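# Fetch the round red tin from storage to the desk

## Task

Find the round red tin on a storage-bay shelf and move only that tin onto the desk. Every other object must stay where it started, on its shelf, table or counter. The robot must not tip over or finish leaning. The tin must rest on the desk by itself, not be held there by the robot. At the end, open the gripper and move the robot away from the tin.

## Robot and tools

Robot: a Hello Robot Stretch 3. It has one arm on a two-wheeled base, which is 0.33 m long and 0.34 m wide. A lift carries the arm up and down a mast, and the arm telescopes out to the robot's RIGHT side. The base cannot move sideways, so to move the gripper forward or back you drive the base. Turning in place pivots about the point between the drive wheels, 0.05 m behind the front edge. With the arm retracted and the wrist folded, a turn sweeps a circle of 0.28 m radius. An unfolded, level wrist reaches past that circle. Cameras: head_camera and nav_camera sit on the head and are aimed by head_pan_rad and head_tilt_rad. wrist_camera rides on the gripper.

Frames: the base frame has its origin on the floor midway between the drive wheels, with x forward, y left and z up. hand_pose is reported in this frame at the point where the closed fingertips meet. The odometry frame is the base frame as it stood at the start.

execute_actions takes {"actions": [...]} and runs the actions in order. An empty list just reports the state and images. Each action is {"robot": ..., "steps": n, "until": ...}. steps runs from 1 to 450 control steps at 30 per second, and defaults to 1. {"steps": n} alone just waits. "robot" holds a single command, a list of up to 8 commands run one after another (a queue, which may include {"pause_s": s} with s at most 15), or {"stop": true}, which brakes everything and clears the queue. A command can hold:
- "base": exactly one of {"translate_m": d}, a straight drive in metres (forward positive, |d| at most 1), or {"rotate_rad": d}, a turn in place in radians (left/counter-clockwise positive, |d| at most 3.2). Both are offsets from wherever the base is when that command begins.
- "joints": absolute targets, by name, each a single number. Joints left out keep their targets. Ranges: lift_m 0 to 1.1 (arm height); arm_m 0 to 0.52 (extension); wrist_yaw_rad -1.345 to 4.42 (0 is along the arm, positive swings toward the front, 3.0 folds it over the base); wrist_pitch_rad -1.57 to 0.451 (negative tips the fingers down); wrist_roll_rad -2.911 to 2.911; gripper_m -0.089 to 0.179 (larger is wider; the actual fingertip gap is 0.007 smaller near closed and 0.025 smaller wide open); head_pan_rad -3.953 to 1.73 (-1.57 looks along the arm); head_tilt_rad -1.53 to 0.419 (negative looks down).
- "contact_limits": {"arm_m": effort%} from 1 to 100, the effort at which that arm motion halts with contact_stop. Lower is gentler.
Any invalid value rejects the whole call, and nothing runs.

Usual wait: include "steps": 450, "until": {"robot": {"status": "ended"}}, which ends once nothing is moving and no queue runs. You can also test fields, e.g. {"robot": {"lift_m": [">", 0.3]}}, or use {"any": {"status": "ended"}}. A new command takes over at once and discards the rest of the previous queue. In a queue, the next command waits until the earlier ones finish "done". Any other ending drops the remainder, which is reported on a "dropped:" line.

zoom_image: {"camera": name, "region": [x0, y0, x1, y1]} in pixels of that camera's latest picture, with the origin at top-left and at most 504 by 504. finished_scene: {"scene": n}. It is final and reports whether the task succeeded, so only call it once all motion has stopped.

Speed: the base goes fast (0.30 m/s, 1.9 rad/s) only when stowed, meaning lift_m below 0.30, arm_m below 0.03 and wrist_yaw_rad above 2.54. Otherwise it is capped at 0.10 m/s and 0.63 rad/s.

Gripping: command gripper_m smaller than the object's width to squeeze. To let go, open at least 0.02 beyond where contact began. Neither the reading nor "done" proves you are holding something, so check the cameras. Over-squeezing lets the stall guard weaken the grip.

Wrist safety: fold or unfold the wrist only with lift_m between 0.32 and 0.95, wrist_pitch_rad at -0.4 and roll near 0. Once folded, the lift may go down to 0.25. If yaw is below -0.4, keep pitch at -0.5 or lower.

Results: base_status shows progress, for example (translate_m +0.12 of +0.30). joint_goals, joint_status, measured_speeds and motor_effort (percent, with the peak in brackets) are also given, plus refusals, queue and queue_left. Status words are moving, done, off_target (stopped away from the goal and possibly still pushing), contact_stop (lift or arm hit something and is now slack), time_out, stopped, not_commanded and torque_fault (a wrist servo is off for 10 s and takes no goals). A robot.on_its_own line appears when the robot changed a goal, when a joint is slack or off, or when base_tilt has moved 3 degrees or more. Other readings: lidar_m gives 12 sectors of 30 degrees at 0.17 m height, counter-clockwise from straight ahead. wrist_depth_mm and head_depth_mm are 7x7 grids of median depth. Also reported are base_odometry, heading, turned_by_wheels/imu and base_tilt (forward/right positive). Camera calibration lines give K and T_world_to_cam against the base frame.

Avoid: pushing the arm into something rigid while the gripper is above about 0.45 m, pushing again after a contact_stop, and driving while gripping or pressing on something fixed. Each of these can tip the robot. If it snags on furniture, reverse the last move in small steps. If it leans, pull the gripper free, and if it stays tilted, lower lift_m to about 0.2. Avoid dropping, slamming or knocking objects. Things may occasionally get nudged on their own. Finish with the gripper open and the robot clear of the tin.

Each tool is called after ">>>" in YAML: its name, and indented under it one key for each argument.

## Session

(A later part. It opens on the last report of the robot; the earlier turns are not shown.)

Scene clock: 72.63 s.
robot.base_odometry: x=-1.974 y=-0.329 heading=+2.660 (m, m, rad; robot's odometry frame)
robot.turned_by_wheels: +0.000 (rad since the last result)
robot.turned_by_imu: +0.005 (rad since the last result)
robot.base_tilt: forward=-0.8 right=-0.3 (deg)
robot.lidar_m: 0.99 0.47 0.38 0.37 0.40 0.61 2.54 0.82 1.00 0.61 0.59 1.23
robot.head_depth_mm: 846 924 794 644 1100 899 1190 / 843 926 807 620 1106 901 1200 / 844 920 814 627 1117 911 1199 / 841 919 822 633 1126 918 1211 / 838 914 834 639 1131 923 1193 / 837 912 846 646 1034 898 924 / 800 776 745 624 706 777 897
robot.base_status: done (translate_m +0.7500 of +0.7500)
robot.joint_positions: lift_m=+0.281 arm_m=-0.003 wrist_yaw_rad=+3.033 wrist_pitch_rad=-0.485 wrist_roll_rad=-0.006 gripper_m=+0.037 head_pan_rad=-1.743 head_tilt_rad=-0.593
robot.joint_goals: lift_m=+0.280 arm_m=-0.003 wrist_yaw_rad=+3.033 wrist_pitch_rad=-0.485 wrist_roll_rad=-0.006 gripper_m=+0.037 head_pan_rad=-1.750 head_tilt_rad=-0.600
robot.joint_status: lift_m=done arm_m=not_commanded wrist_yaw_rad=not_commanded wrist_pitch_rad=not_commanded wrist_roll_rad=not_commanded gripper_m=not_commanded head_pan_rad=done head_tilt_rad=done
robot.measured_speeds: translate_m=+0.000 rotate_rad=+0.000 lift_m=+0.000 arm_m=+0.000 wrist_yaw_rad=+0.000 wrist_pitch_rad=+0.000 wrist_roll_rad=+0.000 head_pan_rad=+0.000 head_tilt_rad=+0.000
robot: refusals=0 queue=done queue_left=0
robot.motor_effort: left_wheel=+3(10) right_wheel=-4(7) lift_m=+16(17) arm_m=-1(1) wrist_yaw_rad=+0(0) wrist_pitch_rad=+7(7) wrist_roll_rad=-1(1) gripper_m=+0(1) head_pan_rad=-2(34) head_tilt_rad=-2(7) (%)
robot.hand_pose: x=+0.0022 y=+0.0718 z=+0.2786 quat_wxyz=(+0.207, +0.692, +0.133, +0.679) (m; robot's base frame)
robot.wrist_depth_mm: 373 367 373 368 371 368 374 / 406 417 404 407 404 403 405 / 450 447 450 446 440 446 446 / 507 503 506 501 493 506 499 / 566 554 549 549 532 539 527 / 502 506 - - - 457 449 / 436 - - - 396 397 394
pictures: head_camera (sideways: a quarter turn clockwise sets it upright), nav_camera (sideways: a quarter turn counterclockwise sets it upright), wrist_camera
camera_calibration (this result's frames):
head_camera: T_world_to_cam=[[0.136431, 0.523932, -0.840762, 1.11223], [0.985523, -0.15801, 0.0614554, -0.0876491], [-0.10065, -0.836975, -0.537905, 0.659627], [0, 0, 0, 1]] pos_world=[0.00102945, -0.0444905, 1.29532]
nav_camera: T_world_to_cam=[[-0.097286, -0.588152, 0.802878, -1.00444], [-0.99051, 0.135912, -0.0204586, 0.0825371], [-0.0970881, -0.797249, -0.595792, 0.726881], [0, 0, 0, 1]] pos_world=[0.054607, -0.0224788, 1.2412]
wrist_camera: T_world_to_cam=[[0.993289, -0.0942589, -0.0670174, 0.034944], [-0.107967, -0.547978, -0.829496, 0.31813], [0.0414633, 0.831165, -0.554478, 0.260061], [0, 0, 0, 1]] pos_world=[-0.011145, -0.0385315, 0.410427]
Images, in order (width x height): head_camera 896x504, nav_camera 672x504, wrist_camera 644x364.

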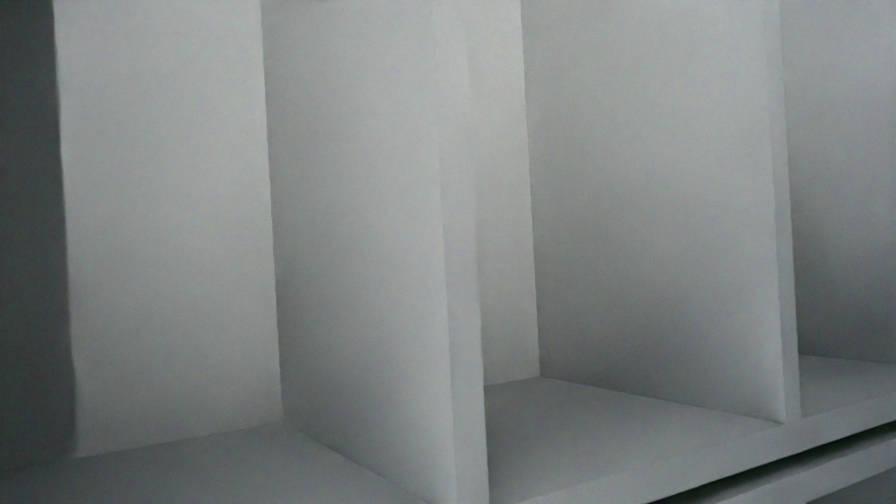

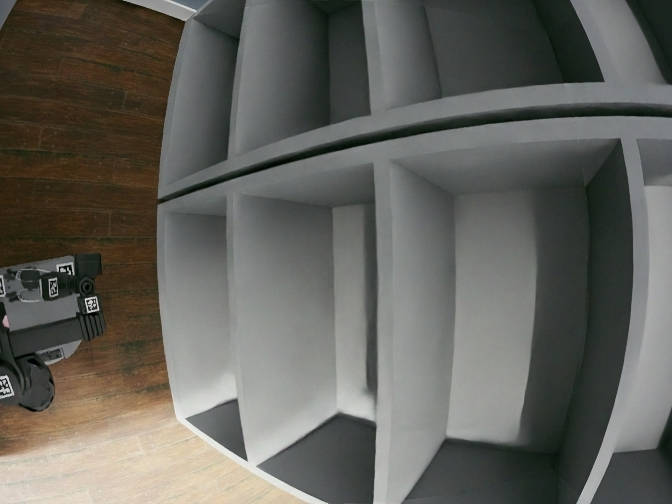

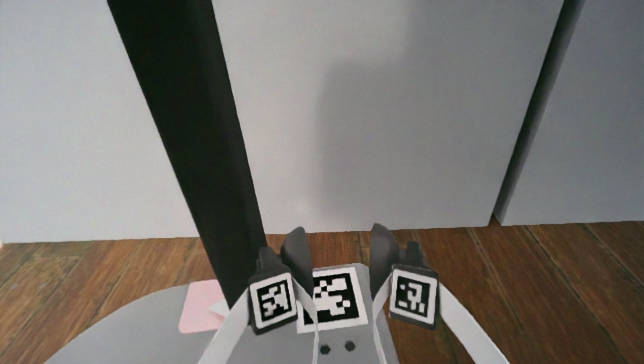

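>>> execute_actions:
  actions:
    - {"robot":[{"base":{"translate_m":-1.0},"joints":{"head_pan_rad":-0.5,"head_tilt_rad":-0.55}},{"base":{"translate_m":-0.55}},{"base":{"rotate_rad":1.57}},{"base":{"translate_m":1.0}},{"base":{"translate_m":0.35}},{"base":{"rotate_rad":-1.57}}],"steps":450,"until":{"robot":{"status":"ended"}}}
    - {"steps":300,"until":{"robot":{"status":"ended"}}}

Scene clock: 98.10 s.
robot.base_odometry: x=-1.226 y=-2.243 heading=+2.662 (m, m, rad; robot's odometry frame)
robot.turned_by_wheels: +0.003 (rad since the last result)
robot.turned_by_imu: +1.859 (rad since the last result)
robot.base_tilt: forward=-1.6 right=-1.4 (deg)
robot.lidar_m: 0.58 0.43 0.46 0.93 1.17 2.44 1.60 1.52 0.98 0.99 1.39 1.33
robot.head_depth_mm: 1583 1712 1861 1796 1655 1638 1369 / 1564 1698 1853 1810 1650 1652 1368 / 1553 1671 1820 1965 1933 1651 1377 / 1540 1655 1831 2011 2086 1654 1376 / 1534 1662 1779 1982 2106 1673 1385 / 1523 1651 1778 1265 935 764 648 / 1509 1630 1760 1281 942 742 617
robot.base_status: off_target (rotate_rad -1.5688 of -1.5700)
robot.joint_positions: lift_m=+0.280 arm_m=-0.003 wrist_yaw_rad=+3.032 wrist_pitch_rad=-0.486 wrist_roll_rad=-0.005 gripper_m=+0.037 head_pan_rad=-0.505 head_tilt_rad=-0.549
robot.joint_goals: lift_m=+0.280 arm_m=-0.003 wrist_yaw_rad=+3.032 wrist_pitch_rad=-0.486 wrist_roll_rad=-0.005 gripper_m=+0.037 head_pan_rad=-0.500 head_tilt_rad=-0.550
robot.joint_status: lift_m=done arm_m=not_commanded wrist_yaw_rad=not_commanded wrist_pitch_rad=not_commanded wrist_roll_rad=not_commanded gripper_m=not_commanded head_pan_rad=done head_tilt_rad=done
robot.measured_speeds: translate_m=+0.000 rotate_rad=+0.000 lift_m=+0.000 arm_m=+0.000 wrist_yaw_rad=+0.000 wrist_pitch_rad=+0.000 wrist_roll_rad=+0.000 head_pan_rad=+0.000 head_tilt_rad=+0.000
robot: refusals=0 queue=done queue_left=0
robot.on_its_own: left_wheel is at rest, and its effort (+36) is outside its rest range (-18 to +18)
robot.motor_effort: left_wheel=+36(65) right_wheel=+0(15) lift_m=+28(30) arm_m=-1(2) wrist_yaw_rad=+1(2) wrist_pitch_rad=+8(9) wrist_roll_rad=-1(1) gripper_m=+1(1) head_pan_rad=+2(34) head_tilt_rad=-1(7) (%)
robot.hand_pose: x=+0.0023 y=+0.0716 z=+0.2779 quat_wxyz=(+0.208, +0.693, +0.133, +0.678) (m; robot's base frame)
robot.wrist_depth_mm: - - 956 867 825 745 701 / - - - 986 895 837 727 / 919 934 892 864 805 827 743 / 720 702 681 666 640 644 610 / 583 571 551 564 519 522 521 / 489 495 - - - 458 457 / 427 - - - 369 399 396
pictures: head_camera (sideways: a quarter turn clockwise sets it upright), nav_camera (sideways: a quarter turn counterclockwise sets it upright), wrist_camera
camera_calibration (this result's frames):
head_camera: T_world_to_cam=[[-0.417825, 0.281911, -0.863683, 1.1455], [0.468827, 0.881194, 0.0608213, -0.0836752], [0.778218, -0.379505, -0.500352, 0.605406], [0, 0, 0, 1]] pos_world=[0.0467093, -0.0194397, 1.29735]
nav_camera: T_world_to_cam=[[0.492718, -0.266663, 0.828324, -1.04122], [-0.451167, -0.89224, -0.0188689, 0.0771787], [0.744095, -0.364415, -0.559932, 0.675096], [0, 0, 0, 1]] pos_world=[0.0455107, 0.0372231, 1.24193]
wrist_camera: T_world_to_cam=[[0.993121, -0.0952034, -0.0681683, 0.0352342], [-0.109501, -0.548917, -0.828674, 0.317294], [0.0414739, 0.830438, -0.555565, 0.260119], [0, 0, 0, 1]] pos_world=[-0.0110359, -0.0384902, 0.409848]
Images, in order (width x height): head_camera 896x504, nav_camera 672x504, wrist_camera 644x364.

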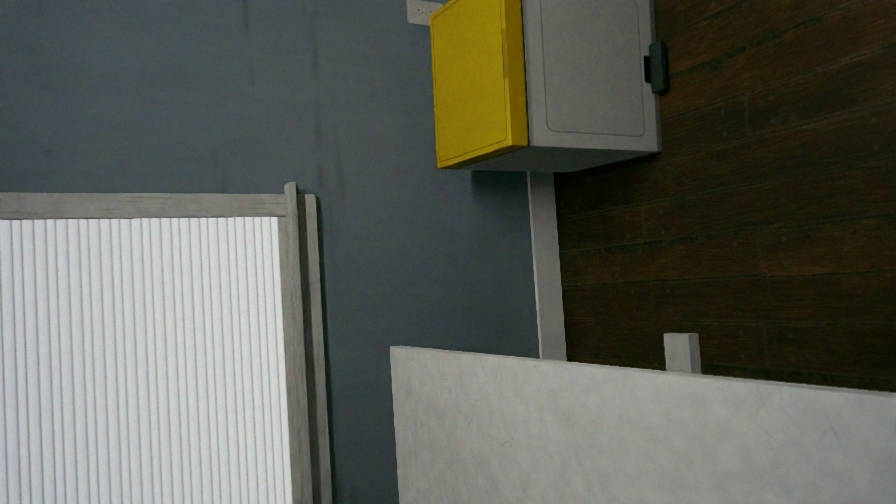

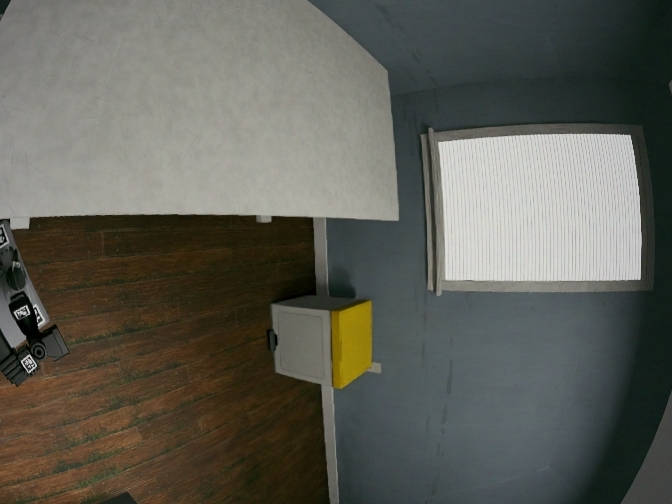

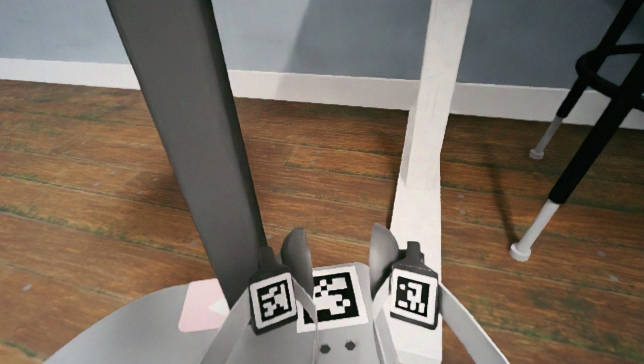

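>>> execute_actions:
  actions:
    - {"robot":{"stop":true},"steps":20}
    - {"robot":{"base":{"translate_m":-0.15},"joints":{"head_pan_rad":-1.2,"head_tilt_rad":-0.6}},"steps":150,"until":{"robot":{"status":"ended"}}}

Scene clock: 106.57 s.
robot.base_odometry: x=-1.093 y=-2.313 heading=+2.661 (m, m, rad; robot's odometry frame)
robot.turned_by_wheels: -0.001 (rad since the last result)
robot.turned_by_imu: -0.035 (rad since the last result)
robot.base_tilt: forward=-0.7 right=-0.3 (deg)
robot.lidar_m: 0.73 0.56 0.54 0.98 1.21 2.39 1.57 1.37 0.92 0.93 1.55 1.45
robot.head_depth_mm: 2716 2958 3156 2424 1881 1536 1294 / 2888 3173 3343 2451 1900 1538 1304 / 2649 2935 3127 2450 1917 1552 1306 / 2393 2625 2867 2467 1924 1571 1308 / 2213 2363 2558 2510 1945 1557 1321 / 2007 2147 2329 2441 1926 1572 1328 / 1860 1985 2145 2244 1809 1581 1325
robot.base_status: done (translate_m -0.1500 of -0.1500)
robot.joint_positions: lift_m=+0.280 arm_m=-0.003 wrist_yaw_rad=+3.033 wrist_pitch_rad=-0.487 wrist_roll_rad=-0.005 gripper_m=+0.037 head_pan_rad=-1.194 head_tilt_rad=-0.597
robot.joint_goals: lift_m=+0.280 arm_m=-0.003 wrist_yaw_rad=+3.033 wrist_pitch_rad=-0.487 wrist_roll_rad=-0.005 gripper_m=+0.037 head_pan_rad=-1.200 head_tilt_rad=-0.600
robot.joint_status: lift_m=done arm_m=not_commanded wrist_yaw_rad=not_commanded wrist_pitch_rad=not_commanded wrist_roll_rad=not_commanded gripper_m=not_commanded head_pan_rad=done head_tilt_rad=done
robot.measured_speeds: translate_m=+0.000 rotate_rad=+0.000 lift_m=+0.000 arm_m=+0.000 wrist_yaw_rad=+0.000 wrist_pitch_rad=+0.000 wrist_roll_rad=+0.000 head_pan_rad=+0.000 head_tilt_rad=+0.000
robot: refusals=0 queue=done queue_left=0
robot.motor_effort: left_wheel=+2(33) right_wheel=-1(56) lift_m=+33(34) arm_m=-1(2) wrist_yaw_rad=+0(2) wrist_pitch_rad=+9(11) wrist_roll_rad=-1(1) gripper_m=+1(1) head_pan_rad=-3(33) head_tilt_rad=-1(7) (%)
robot.hand_pose: x=+0.0022 y=+0.0714 z=+0.2775 quat_wxyz=(+0.208, +0.692, +0.134, +0.678) (m; robot's base frame)
robot.wrist_depth_mm: - - - 925 874 482 768 / - - - - 904 853 818 / - 944 894 875 874 717 775 / 752 712 704 688 661 605 646 / 594 582 572 563 554 516 503 / 496 503 - - - 435 446 / 439 - - - 398 380 381
pictures: head_camera (sideways: a quarter turn clockwise sets it upright), nav_camera (sideways: a quarter turn counterclockwise sets it upright), wrist_camera
camera_calibration (this result's frames):
head_camera: T_world_to_cam=[[-0.158592, 0.521671, -0.838277, 1.11079], [0.923148, 0.379492, 0.0615147, -0.0873455], [0.35021, -0.764098, -0.541763, 0.661897], [0, 0, 0, 1]] pos_world=[0.0249916, -0.0405646, 1.29511]
nav_camera: T_world_to_cam=[[0.225441, -0.555845, 0.800133, -1.00283], [-0.915795, -0.401117, -0.0206222, 0.0822942], [0.332409, -0.728109, -0.599468, 0.729042], [0, 0, 0, 1]] pos_world=[0.0591045, 0.00641146, 1.24114]
wrist_camera: T_world_to_cam=[[0.993142, -0.0949703, -0.0681822, 0.0352575], [-0.109427, -0.549806, -0.828094, 0.316753], [0.0411573, 0.829876, -0.556428, 0.260325], [0, 0, 0, 1]] pos_world=[-0.0110687, -0.0385363, 0.409558]
Images, in order (width x height): head_camera 896x504, nav_camera 672x504, wrist_camera 644x364.

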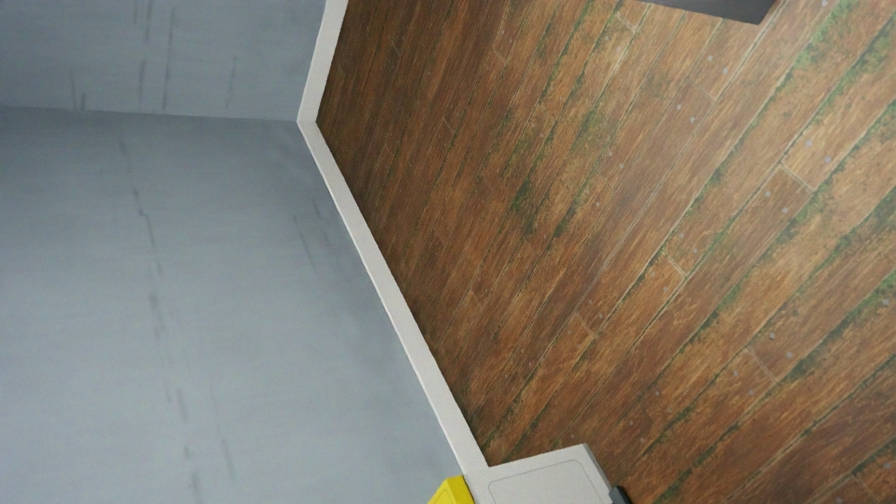

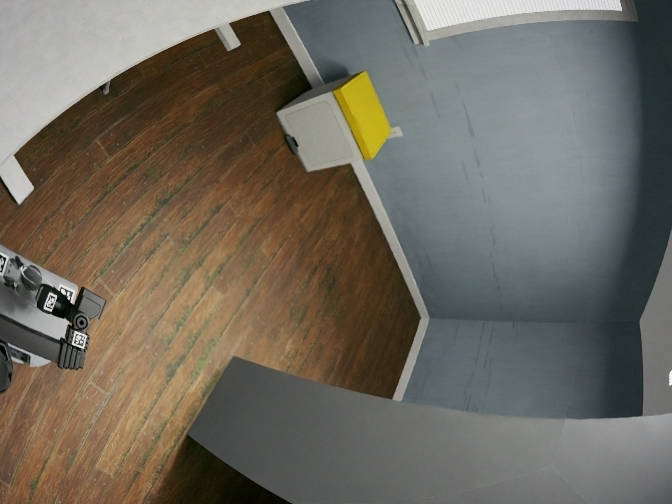

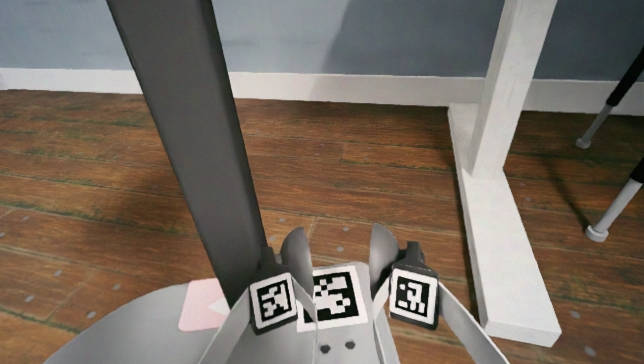

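>>> execute_actions:
  actions:
    - {"robot":[{"base":{"translate_m":-0.08},"joints":{"head_pan_rad":-0.8,"head_tilt_rad":-0.55}},{"base":{"rotate_rad":-1.22}},{"base":{"translate_m":1.0}},{"base":{"translate_m":0.2}},{"base":{"rotate_rad":-0.6}}],"steps":450,"until":{"robot":{"status":"ended"}}}

Scene clock: 124.47 s.
robot.base_odometry: x=-0.867 y=-1.160 heading=+0.841 (m, m, rad; robot's odometry frame)
robot.turned_by_wheels: -1.820 (rad since the last result)
robot.turned_by_imu: -1.809 (rad since the last result)
robot.base_tilt: forward=-0.8 right=-0.2 (deg)
robot.lidar_m: 1.86 1.49 1.19 0.76 0.76 1.60 1.28 2.05 3.12 0.37 0.89 0.95
robot.head_depth_mm: 857 916 880 601 513 927 777 / 936 1010 893 608 1087 933 797 / 985 1074 901 642 1172 938 1175 / 924 1006 916 719 1177 996 1273 / 861 931 929 1097 1144 1335 1318 / 818 869 921 1044 1254 1547 1365 / 794 905 1226 1689 1944 1641 1364
robot.base_status: done (rotate_rad -0.5998 of -0.6000)
robot.joint_positions: lift_m=+0.280 arm_m=-0.003 wrist_yaw_rad=+3.033 wrist_pitch_rad=-0.487 wrist_roll_rad=-0.005 gripper_m=+0.037 head_pan_rad=-0.807 head_tilt_rad=-0.556
robot.joint_goals: lift_m=+0.280 arm_m=-0.003 wrist_yaw_rad=+3.033 wrist_pitch_rad=-0.487 wrist_roll_rad=-0.005 gripper_m=+0.037 head_pan_rad=-0.800 head_tilt_rad=-0.550
robot.joint_status: lift_m=done arm_m=not_commanded wrist_yaw_rad=not_commanded wrist_pitch_rad=not_commanded wrist_roll_rad=not_commanded gripper_m=not_commanded head_pan_rad=done head_tilt_rad=done
robot.measured_speeds: translate_m=+0.000 rotate_rad=+0.000 lift_m=+0.000 arm_m=+0.000 wrist_yaw_rad=+0.000 wrist_pitch_rad=+0.000 wrist_roll_rad=+0.000 head_pan_rad=+0.000 head_tilt_rad=+0.000
robot: refusals=0 queue=done queue_left=0
robot.motor_effort: left_wheel=+4(10) right_wheel=-5(12) lift_m=+33(33) arm_m=-1(2) wrist_yaw_rad=+0(0) wrist_pitch_rad=+9(9) wrist_roll_rad=-2(1) gripper_m=+0(1) head_pan_rad=+3(24) head_tilt_rad=+2(6) (%)
robot.hand_pose: x=+0.0022 y=+0.0714 z=+0.2775 quat_wxyz=(+0.208, +0.692, +0.134, +0.678) (m; robot's base frame)
robot.wrist_depth_mm: 679 - 894 - - - - / - 713 - - - - - / - 808 906 892 860 807 797 / 751 713 714 676 661 655 624 / 599 578 576 554 556 536 523 / 505 501 - - - 456 439 / 436 - - - 397 396 392
pictures: head_camera (sideways: a quarter turn clockwise sets it upright), nav_camera (sideways: a quarter turn counterclockwise sets it upright), wrist_camera
camera_calibration (this result's frames):
head_camera: T_world_to_cam=[[-0.319234, 0.397885, -0.860103, 1.14023], [0.710107, 0.701453, 0.0609314, -0.0852898], [0.627565, -0.591313, -0.506468, 0.614283], [0, 0, 0, 1]] pos_world=[0.0390619, -0.0306192, 1.29703]
nav_camera: T_world_to_cam=[[0.395097, -0.405432, 0.824332, -1.03542], [-0.696329, -0.717468, -0.0191275, 0.0790107], [0.599187, -0.566449, -0.565784, 0.683593], [0, 0, 0, 1]] pos_world=[0.0545077, 0.0241165, 1.2418]
wrist_camera: T_world_to_cam=[[0.993142, -0.0949702, -0.0681822, 0.035256], [-0.109427, -0.549806, -0.828094, 0.316745], [0.0411573, 0.829876, -0.556428, 0.260338], [0, 0, 0, 1]] pos_world=[-0.0110687, -0.0385522, 0.409558]
Images, in order (width x height): head_camera 896x504, nav_camera 672x504, wrist_camera 644x364.

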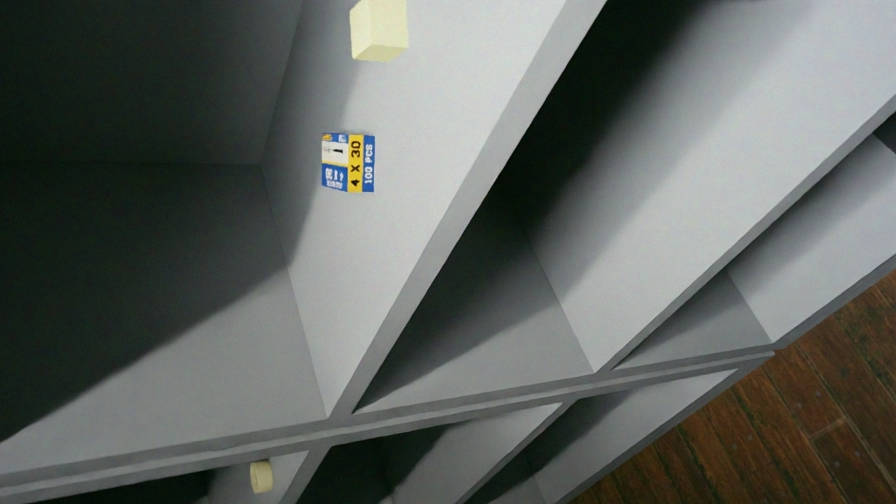

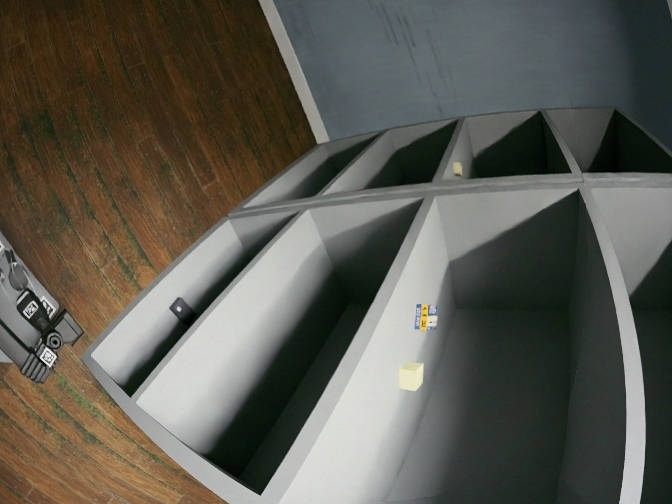

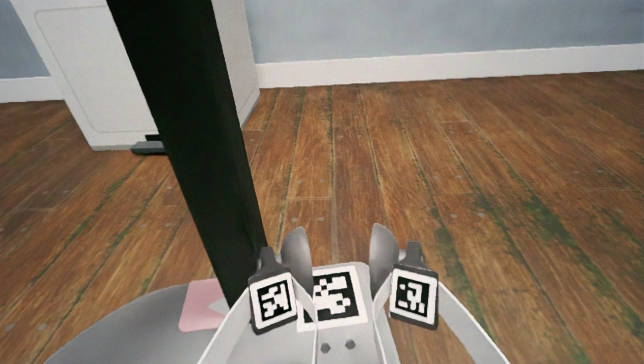

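>>> execute_actions:
  actions:
    - {"robot":[{"base":{"rotate_rad":0.1},"joints":{"head_pan_rad":-1.3,"head_tilt_rad":-0.7}},{"base":{"translate_m":0.9}},{"base":{"rotate_rad":-0.13}}],"steps":450,"until":{"robot":{"status":"ended"}}}

Scene clock: 133.90 s.
robot.base_odometry: x=-0.337 y=-0.432 heading=+0.811 (m, m, rad; robot's odometry frame)
robot.turned_by_wheels: -0.030 (rad since the last result)
robot.turned_by_imu: -0.024 (rad since the last result)
robot.base_tilt: forward=-0.7 right=-0.3 (deg)
robot.lidar_m: 0.99 1.06 0.98 0.97 1.04 1.26 2.43 1.01 1.05 0.58 1.10 1.00
robot.head_depth_mm: 480 522 591 671 778 898 1150 / 896 923 664 1195 922 981 1161 / 933 935 676 1242 1002 1333 1216 / 968 951 713 1262 1018 1363 1247 / 1008 970 722 1274 1043 1372 1249 / 1049 984 778 1278 1121 1385 1262 / 1102 1003 1361 1287 1506 1425 1267
robot.base_status: done (rotate_rad -0.1298 of -0.1300)
robot.joint_positions: lift_m=+0.280 arm_m=-0.003 wrist_yaw_rad=+3.033 wrist_pitch_rad=-0.487 wrist_roll_rad=-0.005 gripper_m=+0.037 head_pan_rad=-1.293 head_tilt_rad=-0.692
robot.joint_goals: lift_m=+0.280 arm_m=-0.003 wrist_yaw_rad=+3.033 wrist_pitch_rad=-0.487 wrist_roll_rad=-0.005 gripper_m=+0.037 head_pan_rad=-1.300 head_tilt_rad=-0.700
robot.joint_status: lift_m=done arm_m=not_commanded wrist_yaw_rad=not_commanded wrist_pitch_rad=not_commanded wrist_roll_rad=not_commanded gripper_m=not_commanded head_pan_rad=done head_tilt_rad=done
robot.measured_speeds: translate_m=+0.000 rotate_rad=+0.000 lift_m=+0.000 arm_m=+0.000 wrist_yaw_rad=+0.000 wrist_pitch_rad=+0.000 wrist_roll_rad=+0.000 head_pan_rad=+0.000 head_tilt_rad=+0.000
robot: refusals=0 queue=done queue_left=0
robot.motor_effort: left_wheel=+3(6) right_wheel=-5(12) lift_m=+33(33) arm_m=-1(2) wrist_yaw_rad=+0(0) wrist_pitch_rad=+9(9) wrist_roll_rad=-1(1) gripper_m=+1(0) head_pan_rad=-2(26) head_tilt_rad=-3(14) (%)
robot.hand_pose: x=+0.0022 y=+0.0714 z=+0.2775 quat_wxyz=(+0.208, +0.692, +0.134, +0.678) (m; robot's base frame)
robot.wrist_depth_mm: 890 - 901 875 893 883 900 / - - - - 986 - 929 / - 961 919 895 855 814 816 / 751 726 698 678 656 645 629 / 601 587 565 559 568 540 525 / 499 503 - - - 458 446 / 435 - - - 395 394 386
pictures: head_camera (sideways: a quarter turn clockwise sets it upright), nav_camera (sideways: a quarter turn counterclockwise sets it upright), wrist_camera
camera_calibration (this result's frames):
head_camera: T_world_to_cam=[[-0.126982, 0.608495, -0.783332, 1.03896], [0.957885, 0.280281, 0.0624455, -0.0887615], [0.257551, -0.742412, -0.618459, 0.76224], [0, 0, 0, 1]] pos_world=[0.0206373, -0.0414296, 1.29081]
nav_camera: T_world_to_cam=[[0.189052, -0.645442, 0.740043, -0.924287], [-0.951687, -0.306138, -0.023885, 0.0867582], [0.241972, -0.699774, -0.672135, 0.824121], [0, 0, 0, 1]] pos_world=[0.0578913, 0.00668442, 1.24001]
wrist_camera: T_world_to_cam=[[0.993142, -0.0949704, -0.0681821, 0.0352559], [-0.109427, -0.549806, -0.828094, 0.316744], [0.0411575, 0.829876, -0.556427, 0.260339], [0, 0, 0, 1]] pos_world=[-0.0110687, -0.0385529, 0.409558]
Images, in order (width x height): head_camera 896x504, nav_camera 672x504, wrist_camera 644x364.

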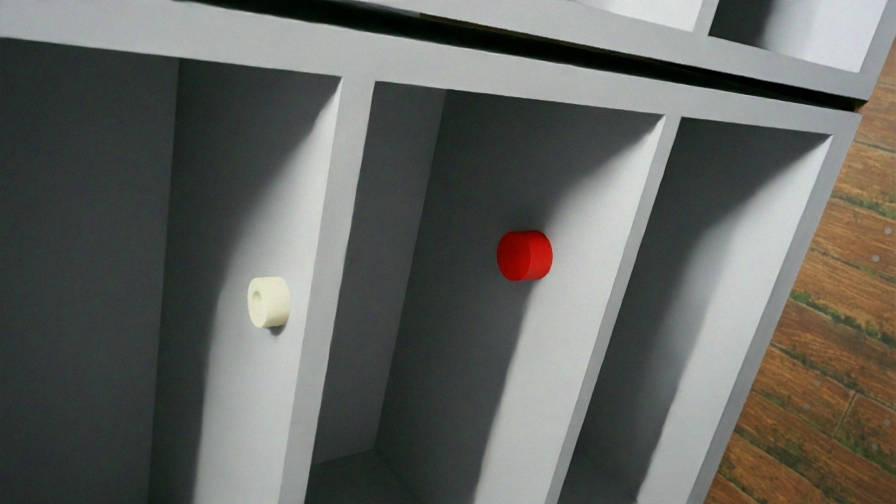

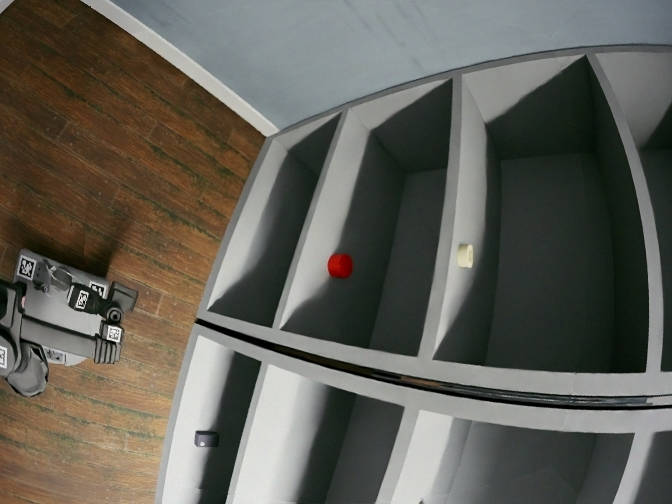

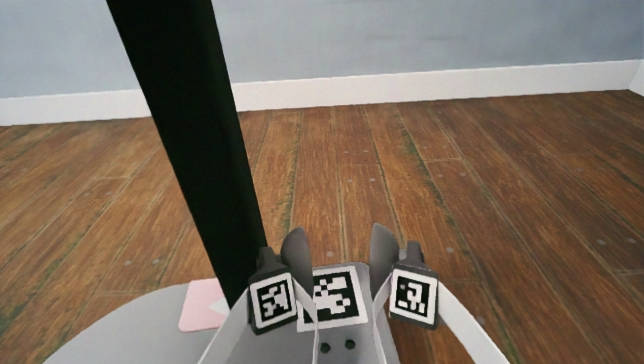

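>>> execute_actions:
  actions:
    - {"robot":[{"base":{"translate_m":0.31},"joints":{"head_pan_rad":-1.57,"head_tilt_rad":-0.85,"lift_m":0.55,"wrist_pitch_rad":-0.4,"wrist_roll_rad":0}},{"joints":{"wrist_yaw_rad":0.0,"gripper_m":0.17}},{"joints":{"arm_m":0.15},"contact_limits":{"arm_m":25}}],"steps":450,"until":{"robot":{"status":"ended"}}}

Scene clock: 148.63 s.
robot.base_odometry: x=-0.123 y=-0.208 heading=+0.811 (m, m, rad; robot's odometry frame)
robot.turned_by_wheels: +0.000 (rad since the last result)
robot.turned_by_imu: +0.003 (rad since the last result)
robot.base_tilt: forward=-0.8 right=-0.2 (deg)
robot.lidar_m: 0.68 0.73 0.95 0.93 1.00 1.51 2.73 1.30 0.65 1.06 0.88 0.69
robot.head_depth_mm: 840 638 1143 1001 1030 1239 - / 851 643 1188 1039 1361 - 1150 / 868 626 1199 1013 1366 - 1171 / 875 661 1211 1048 1412 1304 1175 / 891 668 1229 1057 1421 1323 1184 / 907 676 1252 1068 1427 1327 1190 / 922 685 1273 1078 1405 1346 1189
robot.base_status: done (translate_m +0.3100 of +0.3100)
robot.joint_positions: lift_m=+0.549 arm_m=+0.150 wrist_yaw_rad=+0.001 wrist_pitch_rad=-0.419 wrist_roll_rad=-0.003 gripper_m=+0.170 head_pan_rad=-1.563 head_tilt_rad=-0.839
robot.joint_goals: lift_m=+0.550 arm_m=+0.150 wrist_yaw_rad=+0.000 wrist_pitch_rad=-0.400 wrist_roll_rad=+0.000 gripper_m=+0.170 head_pan_rad=-1.570 head_tilt_rad=-0.850
robot.joint_status: lift_m=done arm_m=done wrist_yaw_rad=done wrist_pitch_rad=done wrist_roll_rad=done gripper_m=done head_pan_rad=done head_tilt_rad=done
robot.measured_speeds: translate_m=+0.000 rotate_rad=+0.000 lift_m=+0.000 arm_m=+0.000 wrist_yaw_rad=+0.000 wrist_pitch_rad=+0.000 wrist_roll_rad=+0.000 head_pan_rad=+0.000 head_tilt_rad=+0.000
robot: refusals=0 queue=done queue_left=0
robot.motor_effort: left_wheel=+3(10) right_wheel=-5(9) lift_m=+52(55) arm_m=+1(3) wrist_yaw_rad=+0(1) wrist_pitch_rad=+10(11) wrist_roll_rad=+0(0) gripper_m=+1(83) head_pan_rad=-3(20) head_tilt_rad=-4(14) (%)
robot.contact_limits: arm_m 25 (drawing in: default 17, maximum 27; extending or still: default 21, maximum 35)
robot.hand_pose: x=-0.0214 y=-0.5190 z=+0.5618 quat_wxyz=(+0.693, +0.148, -0.690, -0.147) (m; robot's base frame)
robot.wrist_depth_mm: 595 634 604 610 561 489 300 / 582 661 624 606 565 454 298 / 451 426 408 355 371 358 300 / 319 307 295 289 277 268 262 / 574 708 838 808 766 258 246 / 603 721 743 741 720 529 282 / 596 624 634 624 620 536 332
pictures: head_camera (sideways: a quarter turn clockwise sets it upright), nav_camera (sideways: a quarter turn counterclockwise sets it upright), wrist_camera
camera_calibration (this result's frames):
head_camera: T_world_to_cam=[[0.0392012, 0.728782, -0.683622, 0.907997], [0.998013, 0.00521141, 0.0627852, -0.0894365], [0.0493194, -0.684726, -0.72713, 0.904859], [0, 0, 0, 1]] pos_world=[0.00903713, -0.0416863, 1.28429]
nav_camera: T_world_to_cam=[[0.0107045, -0.774016, 0.633075, -0.783807], [-0.998901, -0.037167, -0.0285513, 0.0931163], [0.0456286, -0.632074, -0.773564, 0.957228], [0, 0, 0, 1]] pos_world=[0.0577272, 0.00182018, 1.23934]
wrist_camera: T_world_to_cam=[[-0.997427, -0.0178649, -0.0694286, 0.0201047], [0.0511899, 0.500537, -0.8642, 0.793834], [0.0501905, -0.865531, -0.498335, -0.00284869], [0, 0, 0, 1]] pos_world=[-0.0204404, -0.39945, 0.686008]
Images, in order (width x height): head_camera 896x504, nav_camera 672x504, wrist_camera 644x364.

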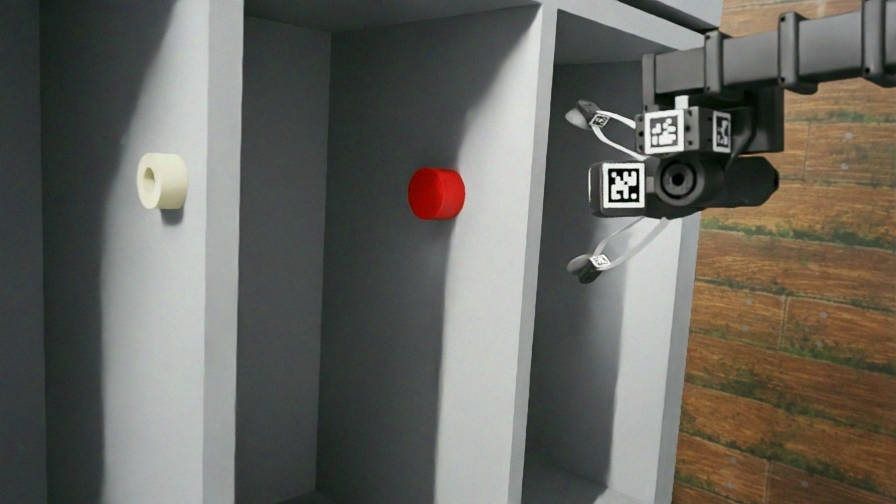

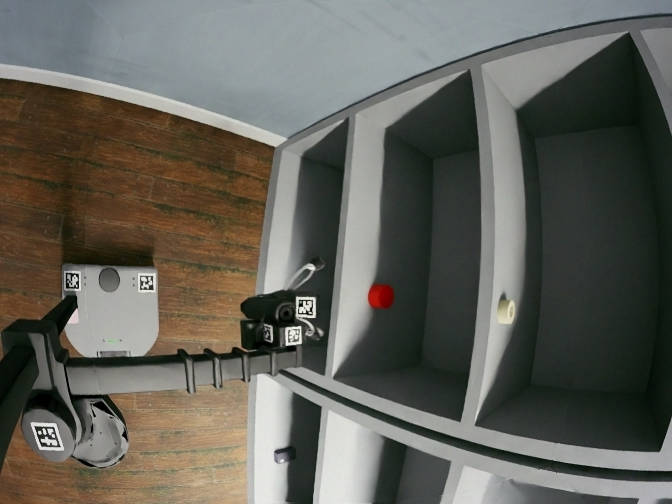

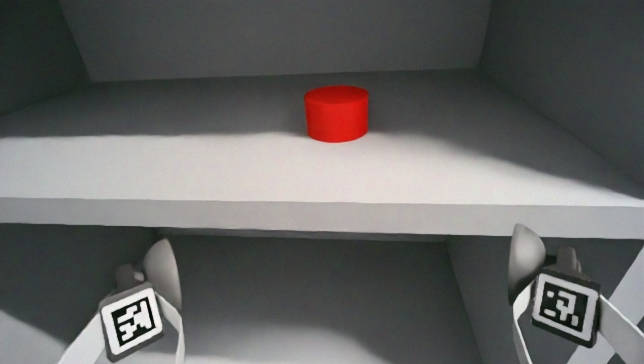

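>>> execute_actions:
  actions:
    - {"robot":[{"joints":{"lift_m":0.56}},{"joints":{"arm_m":0.34},"contact_limits":{"arm_m":25}}],"steps":450,"until":{"robot":{"status":"ended"}}}

Scene clock: 156.43 s.
robot.base_odometry: x=-0.123 y=-0.208 heading=+0.811 (m, m, rad; robot's odometry frame)
robot.turned_by_wheels: +0.000 (rad since the last result)
robot.turned_by_imu: +0.001 (rad since the last result)
robot.base_tilt: forward=-0.8 right=-0.3 (deg)
robot.lidar_m: 0.68 0.74 0.95 0.94 1.01 1.50 2.73 1.29 0.64 1.06 0.88 0.69
robot.head_depth_mm: 839 638 1146 1004 1014 1240 - / 851 644 1178 1065 - 1283 1168 / 865 627 1204 1066 1379 1290 1178 / 880 658 1209 1058 1413 1307 1176 / 889 666 1235 1062 1415 1315 1185 / 906 675 1255 1068 1436 1332 1187 / 921 682 1270 1075 1402 1353 1196
robot.base_status: done (translate_m +0.3100 of +0.3100)
robot.joint_positions: lift_m=+0.559 arm_m=+0.340 wrist_yaw_rad=+0.000 wrist_pitch_rad=-0.419 wrist_roll_rad=-0.002 gripper_m=+0.170 head_pan_rad=-1.563 head_tilt_rad=-0.840
robot.joint_goals: lift_m=+0.560 arm_m=+0.340 wrist_yaw_rad=+0.000 wrist_pitch_rad=-0.400 wrist_roll_rad=+0.000 gripper_m=+0.170 head_pan_rad=-1.570 head_tilt_rad=-0.850
robot.joint_status: lift_m=done arm_m=done wrist_yaw_rad=done wrist_pitch_rad=done wrist_roll_rad=done gripper_m=done head_pan_rad=done head_tilt_rad=done
robot.measured_speeds: translate_m=+0.000 rotate_rad=+0.000 lift_m=+0.000 arm_m=+0.000 wrist_yaw_rad=+0.000 wrist_pitch_rad=+0.000 wrist_roll_rad=+0.000 head_pan_rad=+0.000 head_tilt_rad=+0.000
robot: refusals=0 queue=done queue_left=0
robot.motor_effort: left_wheel=+3(3) right_wheel=-4(4) lift_m=+52(52) arm_m=+1(3) wrist_yaw_rad=+0(0) wrist_pitch_rad=+10(10) wrist_roll_rad=+0(0) gripper_m=+1(0) head_pan_rad=-3(3) head_tilt_rad=-4(4) (%)
robot.contact_limits: arm_m 25 (drawing in: default 17, maximum 27; extending or still: default 21, maximum 35)
robot.hand_pose: x=-0.0214 y=-0.7090 z=+0.5718 quat_wxyz=(+0.693, +0.148, -0.690, -0.147) (m; robot's base frame)
robot.wrist_depth_mm: 468 451 439 421 415 406 327 / 510 490 481 458 449 434 327 / 475 442 431 409 397 382 326 / 343 329 318 231 291 283 275 / 260 255 248 189 218 232 225 / 212 218 204 196 196 191 192 / 183 169 174 171 167 164 156
pictures: head_camera (sideways: a quarter turn clockwise sets it upright), nav_camera (sideways: a quarter turn counterclockwise sets it upright), wrist_camera
camera_calibration (this result's frames):
head_camera: T_world_to_cam=[[0.0392007, 0.728804, -0.6836, 0.907968], [0.998013, 0.00520994, 0.0627851, -0.0894364], [0.0493195, -0.684703, -0.727152, 0.904886], [0, 0, 0, 1]] pos_world=[0.00903715, -0.0416857, 1.28429]
nav_camera: T_world_to_cam=[[0.010705, -0.774036, 0.633051, -0.783776], [-0.998901, -0.0371665, -0.0285522, 0.0931175], [0.0456288, -0.63205, -0.773583, 0.957253], [0, 0, 0, 1]] pos_world=[0.0577272, 0.00182215, 1.23934]
wrist_camera: T_world_to_cam=[[-0.997421, -0.0176968, -0.0695554, 0.0175714], [0.0513932, 0.500372, -0.864284, 0.897563], [0.0500987, -0.86563, -0.498172, -0.162479], [0, 0, 0, 1]] pos_world=[-0.0204625, -0.589451, 0.696028]
Images, in order (width x height): head_camera 896x504, nav_camera 672x504, wrist_camera 644x364.

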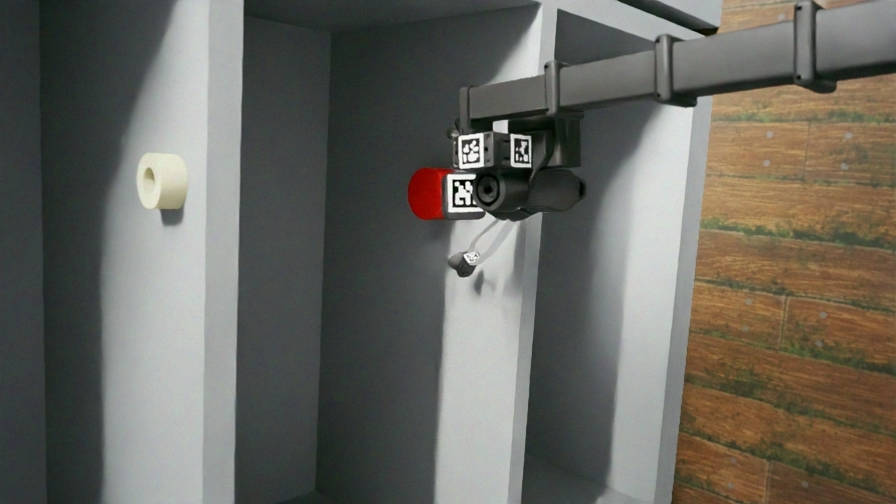

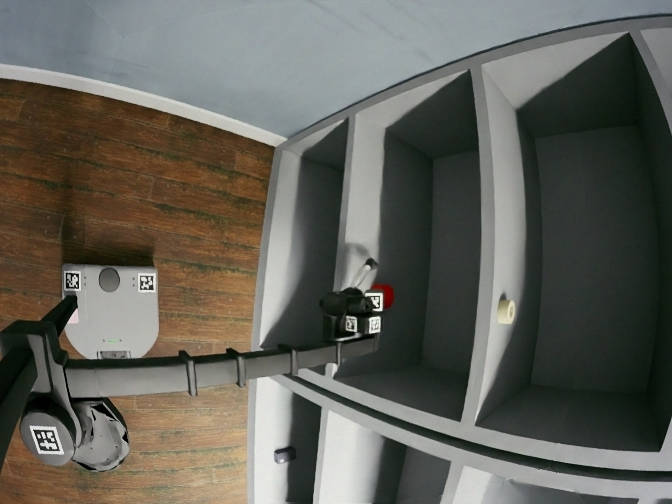

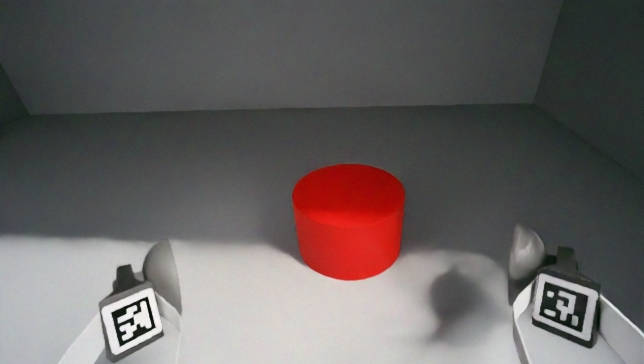

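>>> execute_actions:
  actions:
    - {"robot":[{"joints":{"arm_m":0.405},"contact_limits":{"arm_m":25}},{"joints":{"lift_m":0.548}},{"joints":{"gripper_m":0.03}},{"pause_s":0.7},{"joints":{"lift_m":0.585}}],"steps":400,"until":{"robot":{"status":"ended"}}}

Scene clock: 164.50 s.
robot.base_odometry: x=-0.123 y=-0.208 heading=+0.811 (m, m, rad; robot's odometry frame)
robot.turned_by_wheels: +0.000 (rad since the last result)
robot.turned_by_imu: +0.001 (rad since the last result)
robot.base_tilt: forward=-0.8 right=-0.3 (deg)
robot.lidar_m: 0.68 0.74 0.95 0.94 1.01 1.50 2.73 1.29 0.65 1.06 0.88 0.69
robot.head_depth_mm: 838 636 1145 1006 1009 1233 - / 849 644 1187 1116 1381 1285 1161 / 863 626 1204 - 1371 1298 1172 / 876 659 1214 1025 1413 1307 1175 / 893 667 1229 1060 1422 1310 1181 / 907 673 1248 1067 1430 1333 1188 / 922 683 1267 1078 1412 1347 1189
robot.base_status: done (translate_m +0.3100 of +0.3100)
robot.joint_positions: lift_m=+0.584 arm_m=+0.405 wrist_yaw_rad=-0.001 wrist_pitch_rad=-0.422 wrist_roll_rad=-0.002 gripper_m=+0.031 head_pan_rad=-1.563 head_tilt_rad=-0.840
robot.joint_goals: lift_m=+0.585 arm_m=+0.405 wrist_yaw_rad=+0.000 wrist_pitch_rad=-0.400 wrist_roll_rad=+0.000 gripper_m=+0.030 head_pan_rad=-1.570 head_tilt_rad=-0.850
robot.joint_status: lift_m=done arm_m=done wrist_yaw_rad=done wrist_pitch_rad=done wrist_roll_rad=done gripper_m=done head_pan_rad=done head_tilt_rad=done
robot.measured_speeds: translate_m=+0.000 rotate_rad=+0.000 lift_m=+0.000 arm_m=+0.000 wrist_yaw_rad=+0.000 wrist_pitch_rad=+0.000 wrist_roll_rad=+0.000 head_pan_rad=+0.000 head_tilt_rad=+0.000
robot: refusals=0 queue=done queue_left=0
robot.motor_effort: left_wheel=+3(4) right_wheel=-3(4) lift_m=+53(56) arm_m=+1(0) wrist_yaw_rad=+1(1) wrist_pitch_rad=+12(12) wrist_roll_rad=+0(0) gripper_m=-17(92) head_pan_rad=-2(2) head_tilt_rad=-4(4) (%)
robot.contact_limits: arm_m 25 (drawing in: default 17, maximum 27; extending or still: default 21, maximum 35)
robot.hand_pose: x=-0.0216 y=-0.7736 z=+0.5961 quat_wxyz=(+0.692, +0.148, -0.690, -0.148) (m; robot's base frame)
robot.wrist_depth_mm: 404 389 384 370 354 348 331 / 442 429 418 399 390 375 336 / 483 458 442 430 412 403 337 / 383 366 358 345 332 330 300 / 297 290 290 156 161 259 256 / 243 240 224 128 130 218 215 / 207 204 193 125 180 186 184
pictures: head_camera (sideways: a quarter turn clockwise sets it upright), nav_camera (sideways: a quarter turn counterclockwise sets it upright), wrist_camera
camera_calibration (this result's frames):
head_camera: T_world_to_cam=[[0.0392008, 0.728804, -0.683599, 0.907967], [0.998013, 0.00520976, 0.0627851, -0.0894364], [0.0493194, -0.684702, -0.727152, 0.904887], [0, 0, 0, 1]] pos_world=[0.00903714, -0.0416857, 1.28429]
nav_camera: T_world_to_cam=[[0.0107049, -0.774037, 0.63305, -0.783775], [-0.998901, -0.0371664, -0.0285522, 0.0931175], [0.0456287, -0.632049, -0.773584, 0.957254], [0, 0, 0, 1]] pos_world=[0.0577272, 0.0018222, 1.23934]
wrist_camera: T_world_to_cam=[[-0.997438, -0.0164937, -0.0696055, 0.0188554], [0.0518964, 0.502838, -0.862821, 0.951983], [0.0492314, -0.864223, -0.500694, -0.203728], [0, 0, 0, 1]] pos_world=[-0.0205676, -0.654449, 0.720698]
Images, in order (width x height): head_camera 896x504, nav_camera 672x504, wrist_camera 644x364.

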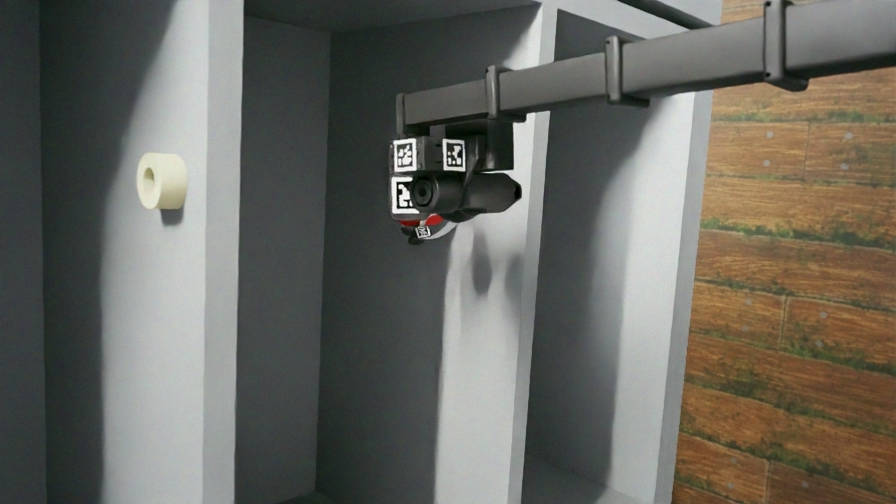

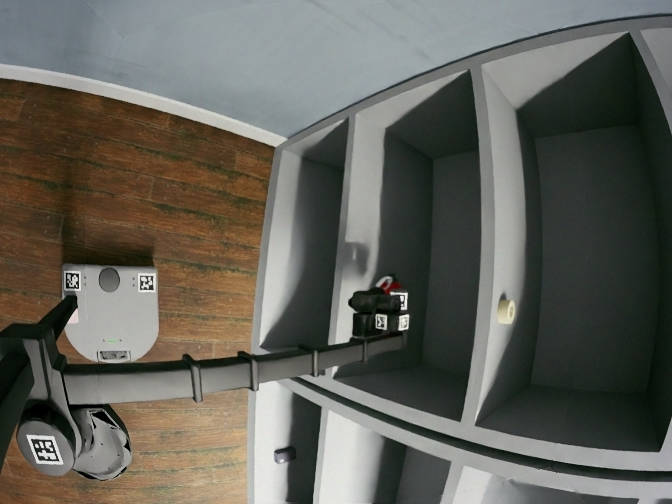

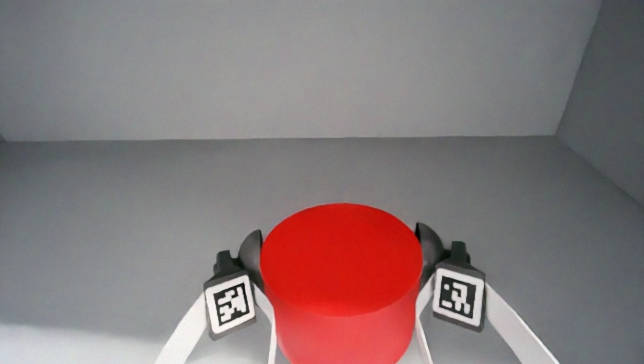

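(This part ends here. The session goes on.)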